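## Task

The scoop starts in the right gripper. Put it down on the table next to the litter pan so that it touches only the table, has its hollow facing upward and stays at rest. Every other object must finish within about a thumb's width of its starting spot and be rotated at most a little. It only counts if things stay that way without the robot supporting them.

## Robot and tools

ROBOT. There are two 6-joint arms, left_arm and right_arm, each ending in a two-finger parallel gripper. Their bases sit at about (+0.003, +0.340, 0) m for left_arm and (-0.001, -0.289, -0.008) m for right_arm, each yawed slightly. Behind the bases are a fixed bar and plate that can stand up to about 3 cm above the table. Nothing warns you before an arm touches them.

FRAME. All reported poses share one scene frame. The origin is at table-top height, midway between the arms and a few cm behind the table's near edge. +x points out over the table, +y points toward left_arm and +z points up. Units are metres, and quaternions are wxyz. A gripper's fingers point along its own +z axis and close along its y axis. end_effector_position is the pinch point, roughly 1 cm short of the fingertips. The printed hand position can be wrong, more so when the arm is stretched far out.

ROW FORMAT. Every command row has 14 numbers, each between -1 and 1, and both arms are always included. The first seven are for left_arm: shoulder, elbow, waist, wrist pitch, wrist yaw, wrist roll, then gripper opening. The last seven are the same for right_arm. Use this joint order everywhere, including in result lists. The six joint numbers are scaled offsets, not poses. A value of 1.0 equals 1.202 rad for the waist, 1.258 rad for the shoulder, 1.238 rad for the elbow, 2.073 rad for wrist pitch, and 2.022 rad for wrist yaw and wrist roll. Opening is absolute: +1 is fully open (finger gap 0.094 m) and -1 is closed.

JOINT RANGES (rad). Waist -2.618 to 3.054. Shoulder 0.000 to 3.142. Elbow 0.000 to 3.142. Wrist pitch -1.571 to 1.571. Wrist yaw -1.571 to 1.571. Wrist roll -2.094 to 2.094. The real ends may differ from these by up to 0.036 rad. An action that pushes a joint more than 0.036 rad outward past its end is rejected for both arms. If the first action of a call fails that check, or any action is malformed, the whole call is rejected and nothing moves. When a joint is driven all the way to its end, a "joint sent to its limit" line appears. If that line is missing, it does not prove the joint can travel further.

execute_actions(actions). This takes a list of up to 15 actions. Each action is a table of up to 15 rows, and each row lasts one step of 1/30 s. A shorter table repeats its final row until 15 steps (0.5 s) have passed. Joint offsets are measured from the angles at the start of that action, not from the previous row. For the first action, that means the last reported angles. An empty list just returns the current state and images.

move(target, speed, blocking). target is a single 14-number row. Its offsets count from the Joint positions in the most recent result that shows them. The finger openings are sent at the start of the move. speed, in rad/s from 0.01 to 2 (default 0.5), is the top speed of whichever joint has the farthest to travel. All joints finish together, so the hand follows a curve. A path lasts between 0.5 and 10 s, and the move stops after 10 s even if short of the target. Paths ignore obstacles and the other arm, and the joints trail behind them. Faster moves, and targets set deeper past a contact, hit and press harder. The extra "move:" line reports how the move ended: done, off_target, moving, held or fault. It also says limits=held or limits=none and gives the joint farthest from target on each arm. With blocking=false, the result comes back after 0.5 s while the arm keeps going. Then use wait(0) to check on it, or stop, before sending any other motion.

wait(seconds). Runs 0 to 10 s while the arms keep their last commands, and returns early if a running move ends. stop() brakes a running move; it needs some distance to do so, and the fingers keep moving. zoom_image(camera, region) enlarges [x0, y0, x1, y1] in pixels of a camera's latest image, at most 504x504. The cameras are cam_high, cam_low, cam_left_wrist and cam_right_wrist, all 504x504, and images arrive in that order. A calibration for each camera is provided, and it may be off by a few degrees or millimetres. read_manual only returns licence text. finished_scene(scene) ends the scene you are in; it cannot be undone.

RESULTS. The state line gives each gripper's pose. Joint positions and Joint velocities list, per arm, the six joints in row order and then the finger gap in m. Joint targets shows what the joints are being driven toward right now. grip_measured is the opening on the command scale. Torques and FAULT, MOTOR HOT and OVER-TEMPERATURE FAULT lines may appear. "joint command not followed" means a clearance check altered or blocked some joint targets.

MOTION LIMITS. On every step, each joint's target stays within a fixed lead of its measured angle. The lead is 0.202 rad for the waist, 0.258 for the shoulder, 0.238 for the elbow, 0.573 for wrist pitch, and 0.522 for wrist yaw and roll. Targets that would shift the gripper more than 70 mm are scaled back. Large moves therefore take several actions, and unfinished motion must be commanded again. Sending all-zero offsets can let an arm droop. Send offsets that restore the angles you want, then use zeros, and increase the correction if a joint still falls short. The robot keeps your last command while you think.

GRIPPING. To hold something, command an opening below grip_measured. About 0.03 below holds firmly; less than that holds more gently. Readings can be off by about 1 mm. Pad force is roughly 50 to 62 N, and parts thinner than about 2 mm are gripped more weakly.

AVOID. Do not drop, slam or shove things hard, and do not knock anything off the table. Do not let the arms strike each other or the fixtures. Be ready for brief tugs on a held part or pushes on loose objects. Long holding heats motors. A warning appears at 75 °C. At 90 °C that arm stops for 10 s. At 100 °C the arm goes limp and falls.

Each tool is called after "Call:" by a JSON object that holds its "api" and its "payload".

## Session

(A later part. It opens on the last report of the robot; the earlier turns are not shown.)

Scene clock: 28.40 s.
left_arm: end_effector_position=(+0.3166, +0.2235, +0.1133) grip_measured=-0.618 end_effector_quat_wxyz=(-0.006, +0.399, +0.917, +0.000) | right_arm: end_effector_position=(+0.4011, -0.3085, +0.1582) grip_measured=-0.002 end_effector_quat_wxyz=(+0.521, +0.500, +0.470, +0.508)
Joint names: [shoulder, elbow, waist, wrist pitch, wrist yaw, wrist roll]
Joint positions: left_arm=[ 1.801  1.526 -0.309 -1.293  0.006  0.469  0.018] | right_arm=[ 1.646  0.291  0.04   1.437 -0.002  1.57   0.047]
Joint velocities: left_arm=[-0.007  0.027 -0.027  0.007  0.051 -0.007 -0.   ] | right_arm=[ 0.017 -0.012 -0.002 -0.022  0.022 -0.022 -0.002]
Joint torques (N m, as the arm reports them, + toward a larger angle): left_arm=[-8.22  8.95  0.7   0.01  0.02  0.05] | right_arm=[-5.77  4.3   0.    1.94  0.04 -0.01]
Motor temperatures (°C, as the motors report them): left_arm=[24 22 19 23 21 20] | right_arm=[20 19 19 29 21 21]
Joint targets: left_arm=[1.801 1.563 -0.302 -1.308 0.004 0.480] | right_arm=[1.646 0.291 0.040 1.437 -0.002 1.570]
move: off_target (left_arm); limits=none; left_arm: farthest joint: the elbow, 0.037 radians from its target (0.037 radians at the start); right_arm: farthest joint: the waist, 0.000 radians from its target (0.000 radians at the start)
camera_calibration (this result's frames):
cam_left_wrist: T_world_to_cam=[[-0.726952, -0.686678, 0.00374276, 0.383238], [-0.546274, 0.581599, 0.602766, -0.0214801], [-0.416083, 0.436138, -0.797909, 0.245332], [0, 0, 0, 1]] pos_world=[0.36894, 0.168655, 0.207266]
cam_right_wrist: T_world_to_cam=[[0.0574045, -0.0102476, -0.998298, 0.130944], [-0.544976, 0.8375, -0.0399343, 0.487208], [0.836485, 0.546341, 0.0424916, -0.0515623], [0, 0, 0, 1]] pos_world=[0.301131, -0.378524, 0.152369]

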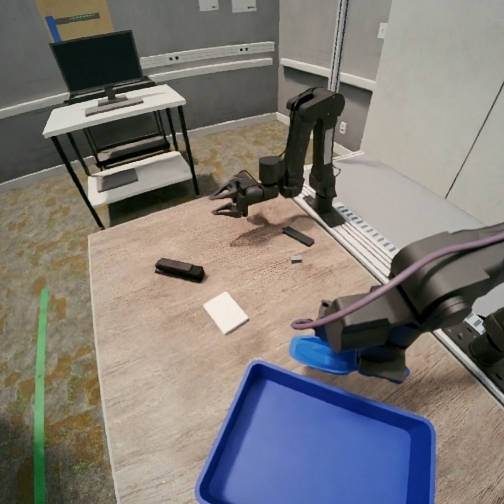

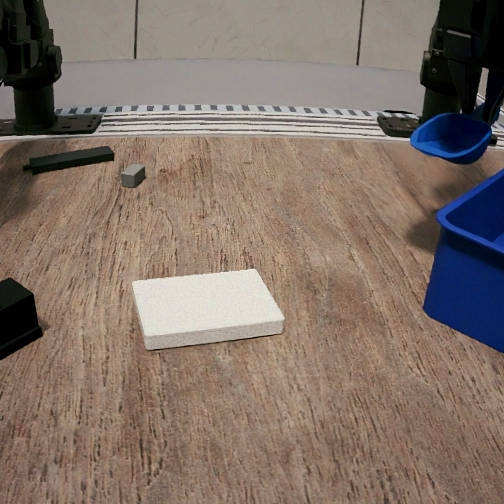

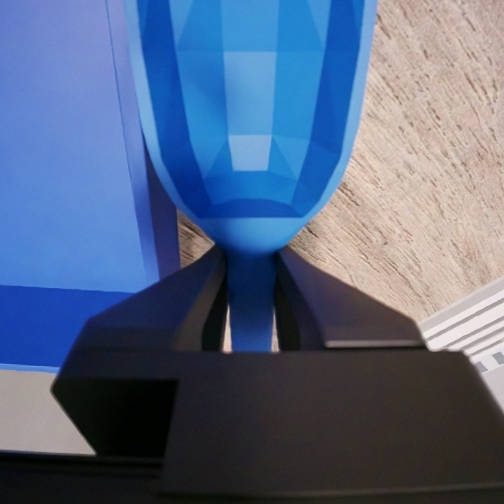

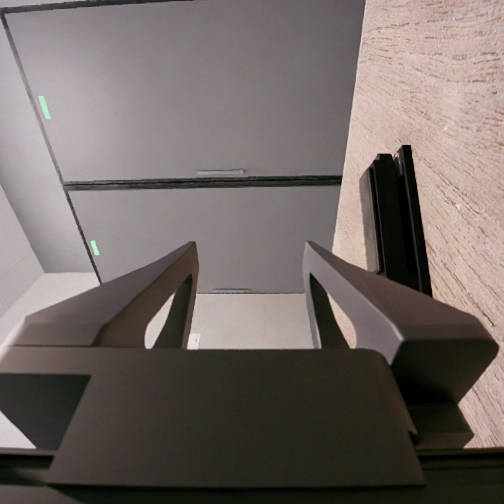

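Call:
{"api": "move", "payload": {"target": [0,-0.26,0,0.15,0,0,-0.8,0,0,0,0,0,0,0], "speed": 0.2}}

Call:
{"api": "move", "payload": {"target": [0,-0.055,0,0.027,0,0,-0.8,0,0,0,0,0,0,0], "speed": 0.05}}

Scene clock: 31.93 s.
left_arm: end_effector_position=(+0.3009, +0.2299, +0.0384) grip_measured=-0.618 end_effector_quat_wxyz=(-0.009, +0.399, +0.917, +0.000) | right_arm: end_effector_position=(+0.4011, -0.3085, +0.1582) grip_measured=-0.002 end_effector_quat_wxyz=(+0.521, +0.500, +0.470, +0.508)
Joint names: [shoulder, elbow, waist, wrist pitch, wrist yaw, wrist roll]
Joint positions: left_arm=[ 1.801  1.221 -0.309 -0.995  0.006  0.469  0.018] | right_arm=[ 1.646  0.291  0.04   1.437 -0.002  1.57   0.047]
Joint velocities: left_arm=[-0.002 -0.007  0.002 -0.037 -0.066 -0.022 -0.   ] | right_arm=[-0.007 -0.012 -0.017 -0.037 -0.007  0.081 -0.   ]
Joint torques (N m, as the arm reports them, + toward a larger angle): left_arm=[-7.98  4.92 -0.06  0.37 -0.01 -0.02] | right_arm=[-5.78  4.29 -0.01  1.94  0.04 -0.01]
Motor temperatures (°C, as the motors report them): left_arm=[24 22 19 23 21 20] | right_arm=[20 19 19 30 21 21]
Joint targets: left_arm=[1.801 1.204 -0.309 -0.983 0.006 0.469] | right_arm=[1.646 0.291 0.040 1.437 -0.002 1.570]
move: done; limits=none; left_arm: farthest joint: the elbow, 0.017 radians from its target (0.322 radians at the start); right_arm: farthest joint: the waist, 0.000 radians from its target (0.000 radians at the start)
camera_calibration (this result's frames):
cam_left_wrist: T_world_to_cam=[[-0.727147, -0.68645, 0.00664332, 0.376382], [-0.542397, 0.580432, 0.607376, 0.0102994], [-0.420789, 0.438048, -0.794387, 0.177081], [0, 0, 0, 1]] pos_world=[0.353785, 0.174819, 0.131915]
cam_right_wrist: T_world_to_cam=[[0.0574045, -0.0102476, -0.998298, 0.130944], [-0.544976, 0.8375, -0.0399343, 0.487208], [0.836485, 0.546341, 0.0424916, -0.0515623], [0, 0, 0, 1]] pos_world=[0.301131, -0.378524, 0.152369]

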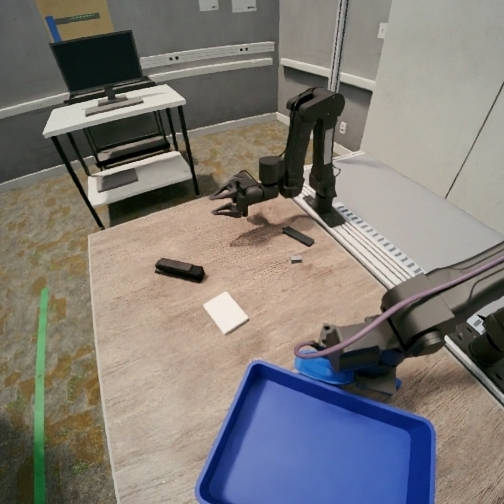

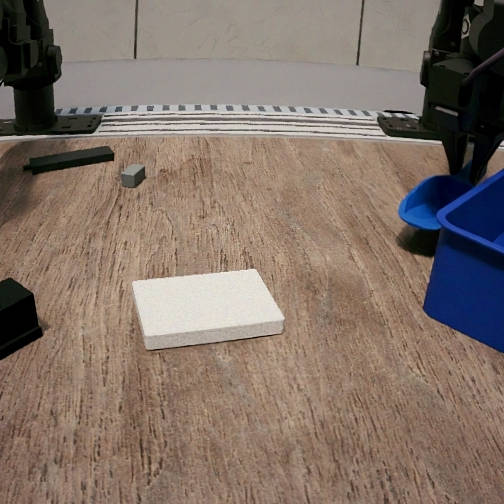

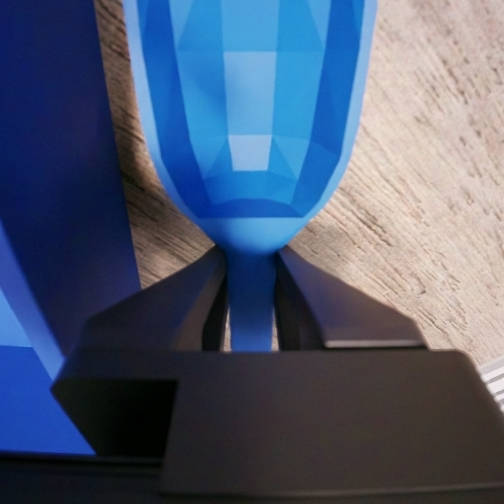

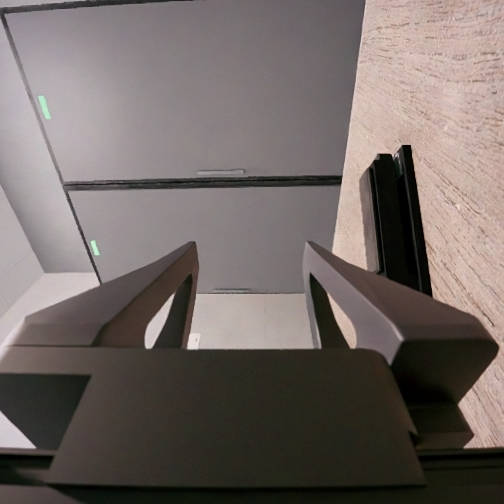

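Scene clock: 33.53 s.
left_arm: end_effector_position=(+0.2972, +0.2313, +0.0308) grip_measured=-0.618 end_effector_quat_wxyz=(-0.011, +0.399, +0.917, +0.000) | right_arm: end_effector_position=(+0.4011, -0.3085, +0.1582) grip_measured=-0.002 end_effector_quat_wxyz=(+0.521, +0.500, +0.470, +0.508)
Joint names: [shoulder, elbow, waist, wrist pitch, wrist yaw, wrist roll]
Joint positions: left_arm=[ 1.801  1.189 -0.309 -0.967  0.006  0.469  0.018] | right_arm=[ 1.646  0.291  0.04   1.437 -0.002  1.57   0.047]
Joint velocities: left_arm=[ 0.002 -0.027  0.012  0.007  0.007 -0.007 -0.   ] | right_arm=[ 0.007 -0.012  0.017  0.007 -0.007 -0.007 -0.001]
Joint torques (N m, as the arm reports them, + toward a larger angle): left_arm=[-8.12  3.54 -0.16  0.46  0.02 -0.04] | right_arm=[-5.78  4.27  0.    1.95  0.04 -0.01]
Motor temperatures (°C, as the motors report them): left_arm=[24 22 19 23 21 20] | right_arm=[20 19 19 30 21 21]
Joint targets: left_arm=[1.801 1.153 -0.309 -0.939 0.006 0.469] | right_arm=[1.646 0.291 0.040 1.437 -0.002 1.570]
move: off_target (left_arm); limits=none; left_arm: farthest joint: the elbow, 0.036 radians from its target (0.069 radians at the start); right_arm: farthest joint: the waist, 0.000 radians from its target (0.000 radians at the start)
camera_calibration (this result's frames):
cam_left_wrist: T_world_to_cam=[[-0.727094, -0.686485, 0.00851698, 0.374634], [-0.540017, 0.579535, 0.610345, 0.0114657], [-0.423929, 0.439179, -0.79209, 0.169442], [0, 0, 0, 1]] pos_world=[0.350417, 0.17612, 0.124025]
cam_right_wrist: T_world_to_cam=[[0.0574045, -0.0102476, -0.998298, 0.130944], [-0.544976, 0.8375, -0.0399343, 0.487208], [0.836485, 0.546341, 0.0424916, -0.0515623], [0, 0, 0, 1]] pos_world=[0.301131, -0.378524, 0.152369]

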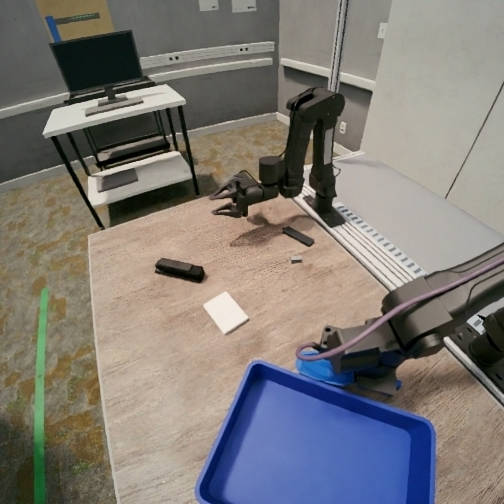

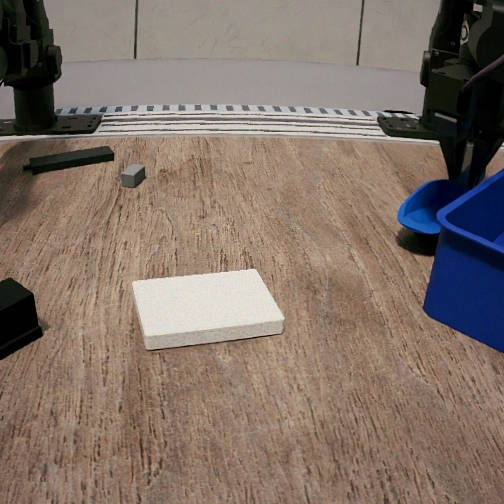

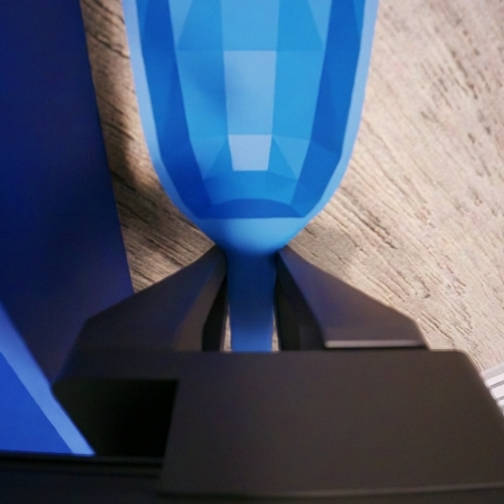

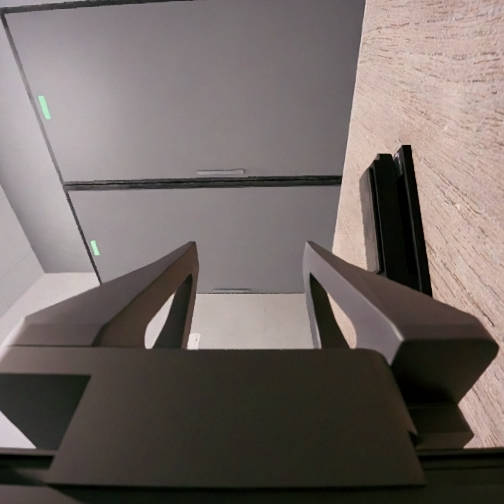

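Call:
{"api": "move", "payload": {"target": [0,-0.045,0,0.02,0,0,-0.8,0,0,0,0,0,0,0], "speed": 0.06}}

Scene clock: 35.70 s.
left_arm: end_effector_position=(+0.2968, +0.2315, +0.0297) grip_measured=-0.618 end_effector_quat_wxyz=(-0.008, +0.399, +0.917, +0.000) | right_arm: end_effector_position=(+0.4011, -0.3085, +0.1582) grip_measured=-0.002 end_effector_quat_wxyz=(+0.521, +0.500, +0.470, +0.508)
Joint names: [shoulder, elbow, waist, wrist pitch, wrist yaw, wrist roll]
Joint positions: left_arm=[ 1.795  1.177 -0.309 -0.954  0.006  0.469  0.018] | right_arm=[ 1.646  0.291  0.04   1.437 -0.002  1.57   0.047]
Joint velocities: left_arm=[-0.022  0.002 -0.022 -0.081 -0.051 -0.051 -0.001] | right_arm=[ 0.007  0.017 -0.012  0.007 -0.037  0.022  0.   ]
Joint torques (N m, as the arm reports them, + toward a larger angle): left_arm=[-7.87  3.11  0.08  0.53 -0.05 -0.02] | right_arm=[-5.79  4.29 -0.02  1.94  0.04 -0.01]
Motor temperatures (°C, as the motors report them): left_arm=[24 21 19 23 21 20] | right_arm=[20 19 19 30 21 21]
Joint targets: left_arm=[1.801 1.133 -0.309 -0.926 0.006 0.469] | right_arm=[1.646 0.291 0.040 1.437 -0.002 1.570]
move: off_target (left_arm); limits=none; left_arm: farthest joint: the elbow, 0.044 radians from its target (0.056 radians at the start); right_arm: farthest joint: the waist, 0.000 radians from its target (0.000 radians at the start)
camera_calibration (this result's frames):
cam_left_wrist: T_world_to_cam=[[-0.727173, -0.686432, 0.00562122, 0.374552], [-0.54369, 0.580919, 0.605751, 0.0127266], [-0.419072, 0.43743, -0.795634, 0.167401], [0, 0, 0, 1]] pos_world=[0.349436, 0.176485, 0.123375]
cam_right_wrist: T_world_to_cam=[[0.0574045, -0.0102476, -0.998298, 0.130944], [-0.544976, 0.8375, -0.0399343, 0.487208], [0.836485, 0.546341, 0.0424916, -0.0515623], [0, 0, 0, 1]] pos_world=[0.301131, -0.378524, 0.152369]

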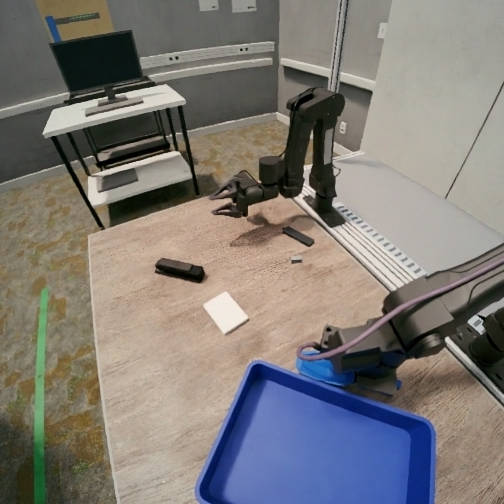

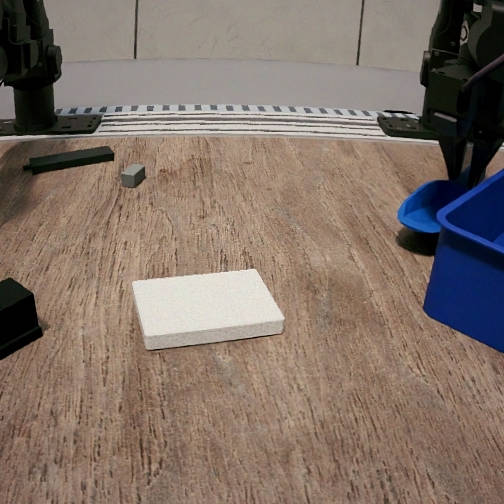

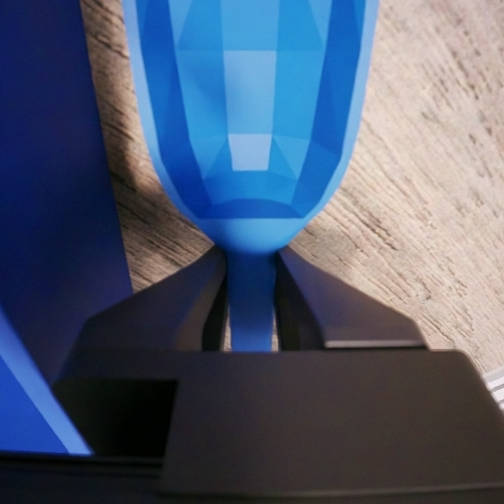

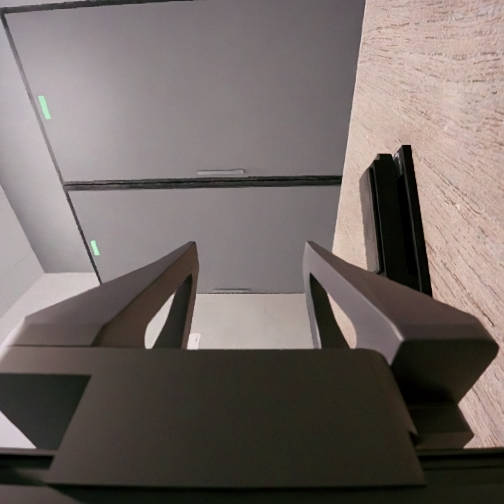

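Contact. Release.

Call:
{"api": "move", "payload": {"target": [0,0,0,0,0,0,-0.25,0,0,0,0,0,0,0]}}

Call:
{"api": "move", "payload": {"target": [-0.12,0.18,0,-0.18,0,0,-0.25,0,0,0,0,0,0,0], "speed": 0.35}}

Scene clock: 37.67 s.
left_arm: end_effector_position=(+0.2966, +0.2315, +0.0296) grip_measured=-0.252 end_effector_quat_wxyz=(-0.009, +0.399, +0.917, +0.000) | right_arm: end_effector_position=(+0.4011, -0.3085, +0.1582) grip_measured=-0.002 end_effector_quat_wxyz=(+0.521, +0.500, +0.470, +0.508)
Joint names: [shoulder, elbow, waist, wrist pitch, wrist yaw, wrist roll]
Joint positions: left_arm=[ 1.795  1.177 -0.309 -0.955  0.006  0.469  0.035] | right_arm=[ 1.646  0.291  0.04   1.437 -0.002  1.57   0.047]
Joint velocities: left_arm=[ 0.002  0.002 -0.007 -0.037 -0.007 -0.022 -0.001] | right_arm=[-0.012  0.007  0.012 -0.022  0.022 -0.022 -0.   ]
Joint torques (N m, as the arm reports them, + toward a larger angle): left_arm=[-8.08  6.11  0.03  0.21  0.04 -0.04] | right_arm=[-5.79  4.27 -0.02  1.94  0.04  0.  ]
Motor temperatures (°C, as the motors report them): left_arm=[24 21 19 23 21 20] | right_arm=[20 19 19 30 21 21]
Joint targets: left_arm=[1.795 1.177 -0.309 -0.954 0.006 0.469] | right_arm=[1.646 0.291 0.040 1.437 -0.002 1.570]
move: done; limits=none; left_arm: farthest joint: the wrist pitch, 0.001 radians from its target (0.000 radians at the start); right_arm: farthest joint: the waist, 0.000 radians from its target (0.000 radians at the start)
camera_calibration (this result's frames):
cam_left_wrist: T_world_to_cam=[[-0.727164, -0.686437, 0.00596193, 0.374485], [-0.543259, 0.580757, 0.606293, 0.012595], [-0.419645, 0.437636, -0.795219, 0.167353], [0, 0, 0, 1]] pos_world=[0.349383, 0.176506, 0.123213]
cam_right_wrist: T_world_to_cam=[[0.0574045, -0.0102476, -0.998298, 0.130944], [-0.544976, 0.8375, -0.0399343, 0.487208], [0.836485, 0.546341, 0.0424916, -0.0515623], [0, 0, 0, 1]] pos_world=[0.301131, -0.378524, 0.152369]

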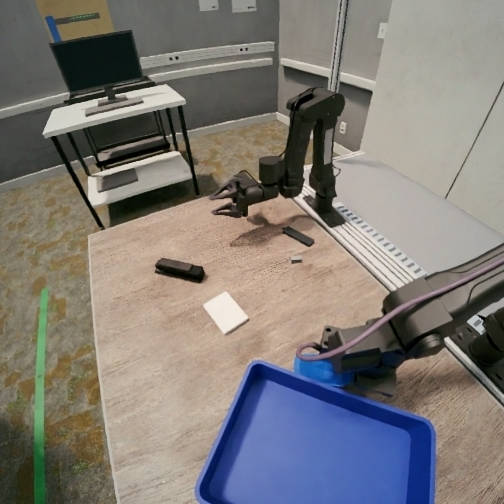

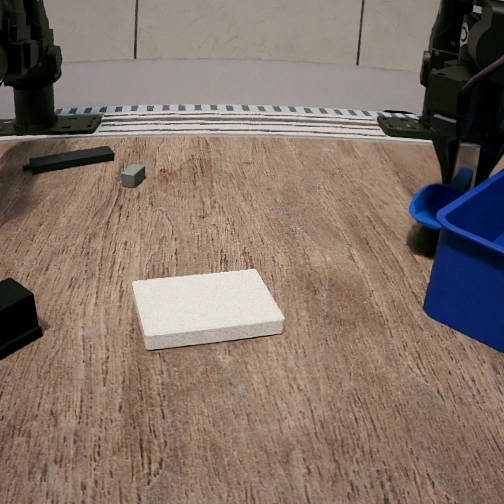

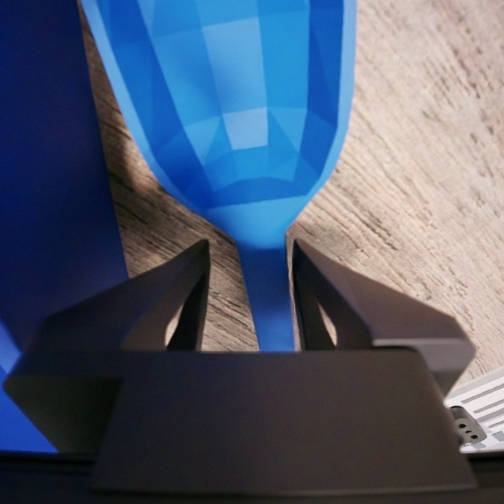

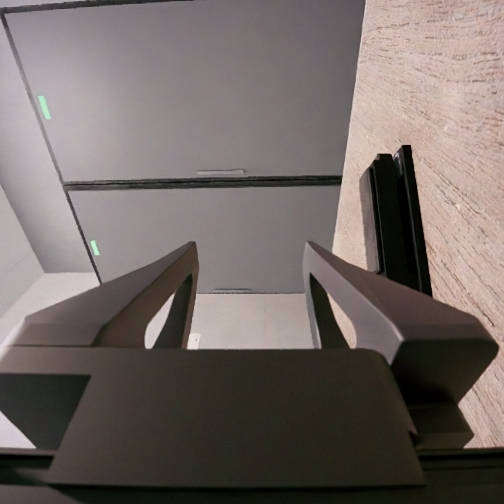

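Scene clock: 39.43 s.
left_arm: end_effector_position=(+0.2746, +0.2389, +0.1146) grip_measured=-0.252 end_effector_quat_wxyz=(-0.026, +0.399, +0.917, -0.001) | right_arm: end_effector_position=(+0.4011, -0.3085, +0.1582) grip_measured=-0.002 end_effector_quat_wxyz=(+0.521, +0.500, +0.470, +0.508)
Joint names: [shoulder, elbow, waist, wrist pitch, wrist yaw, wrist roll]
Joint positions: left_arm=[ 1.667  1.371 -0.309 -1.311  0.006  0.469  0.035] | right_arm=[ 1.646  0.291  0.04   1.437 -0.002  1.57   0.047]
Joint velocities: left_arm=[ 0.002  0.002 -0.012  0.007  0.022 -0.022  0.   ] | right_arm=[ 0.002  0.012 -0.002  0.022 -0.022 -0.051 -0.001]
Joint torques (N m, as the arm reports them, + toward a larger angle): left_arm=[-9.    8.71  0.11 -0.02 -0.01  0.  ] | right_arm=[-5.8   4.28  0.    1.94  0.04 -0.01]
Motor temperatures (°C, as the motors report them): left_arm=[24 21 19 22 21 20] | right_arm=[20 19 19 30 21 21]
Joint targets: left_arm=[1.645 1.400 -0.309 -1.328 0.006 0.469] | right_arm=[1.646 0.291 0.040 1.437 -0.002 1.570]
move: off_target (left_arm); limits=none; left_arm: farthest joint: the elbow, 0.029 radians from its target (0.223 radians at the start); right_arm: farthest joint: the waist, 0.000 radians from its target (0.000 radians at the start)
camera_calibration (this result's frames):
cam_left_wrist: T_world_to_cam=[[-0.726548, -0.686792, 0.0211128, 0.361177], [-0.523707, 0.573391, 0.630042, -0.0615224], [-0.444814, 0.446699, -0.776274, 0.225047], [0, 0, 0, 1]] pos_world=[0.330296, 0.182802, 0.205834]
cam_right_wrist: T_world_to_cam=[[0.0574045, -0.0102476, -0.998298, 0.130944], [-0.544976, 0.8375, -0.0399343, 0.487208], [0.836485, 0.546341, 0.0424916, -0.0515623], [0, 0, 0, 1]] pos_world=[0.301131, -0.378524, 0.152369]

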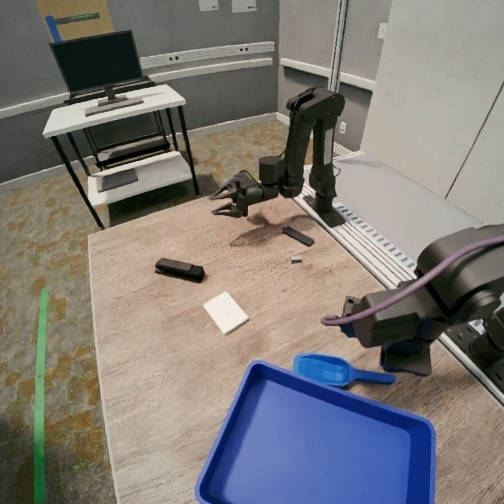

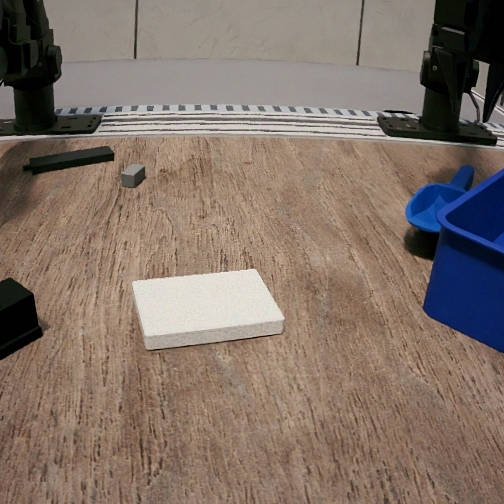

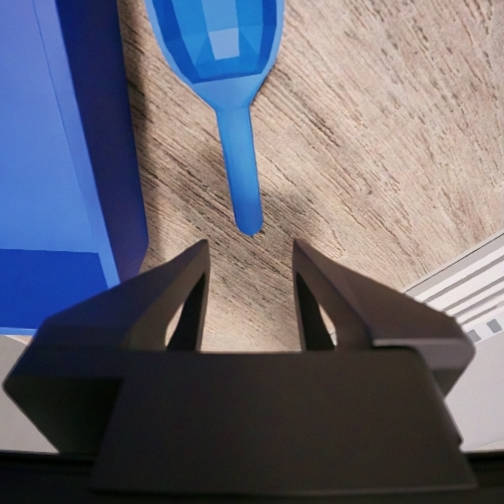

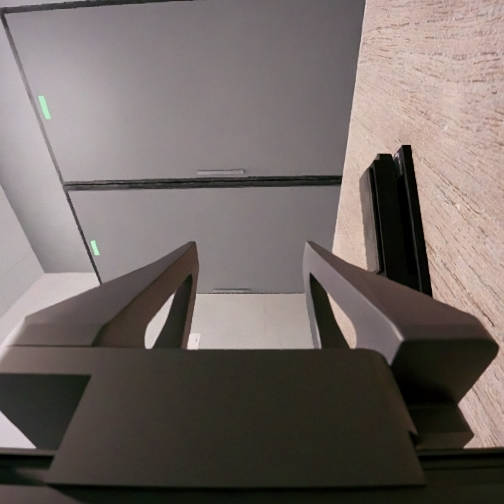

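Still clear of the pan.

Call:
{"api": "finished_scene", "payload": {"scene": 2}}

The scene is finished: the task was done.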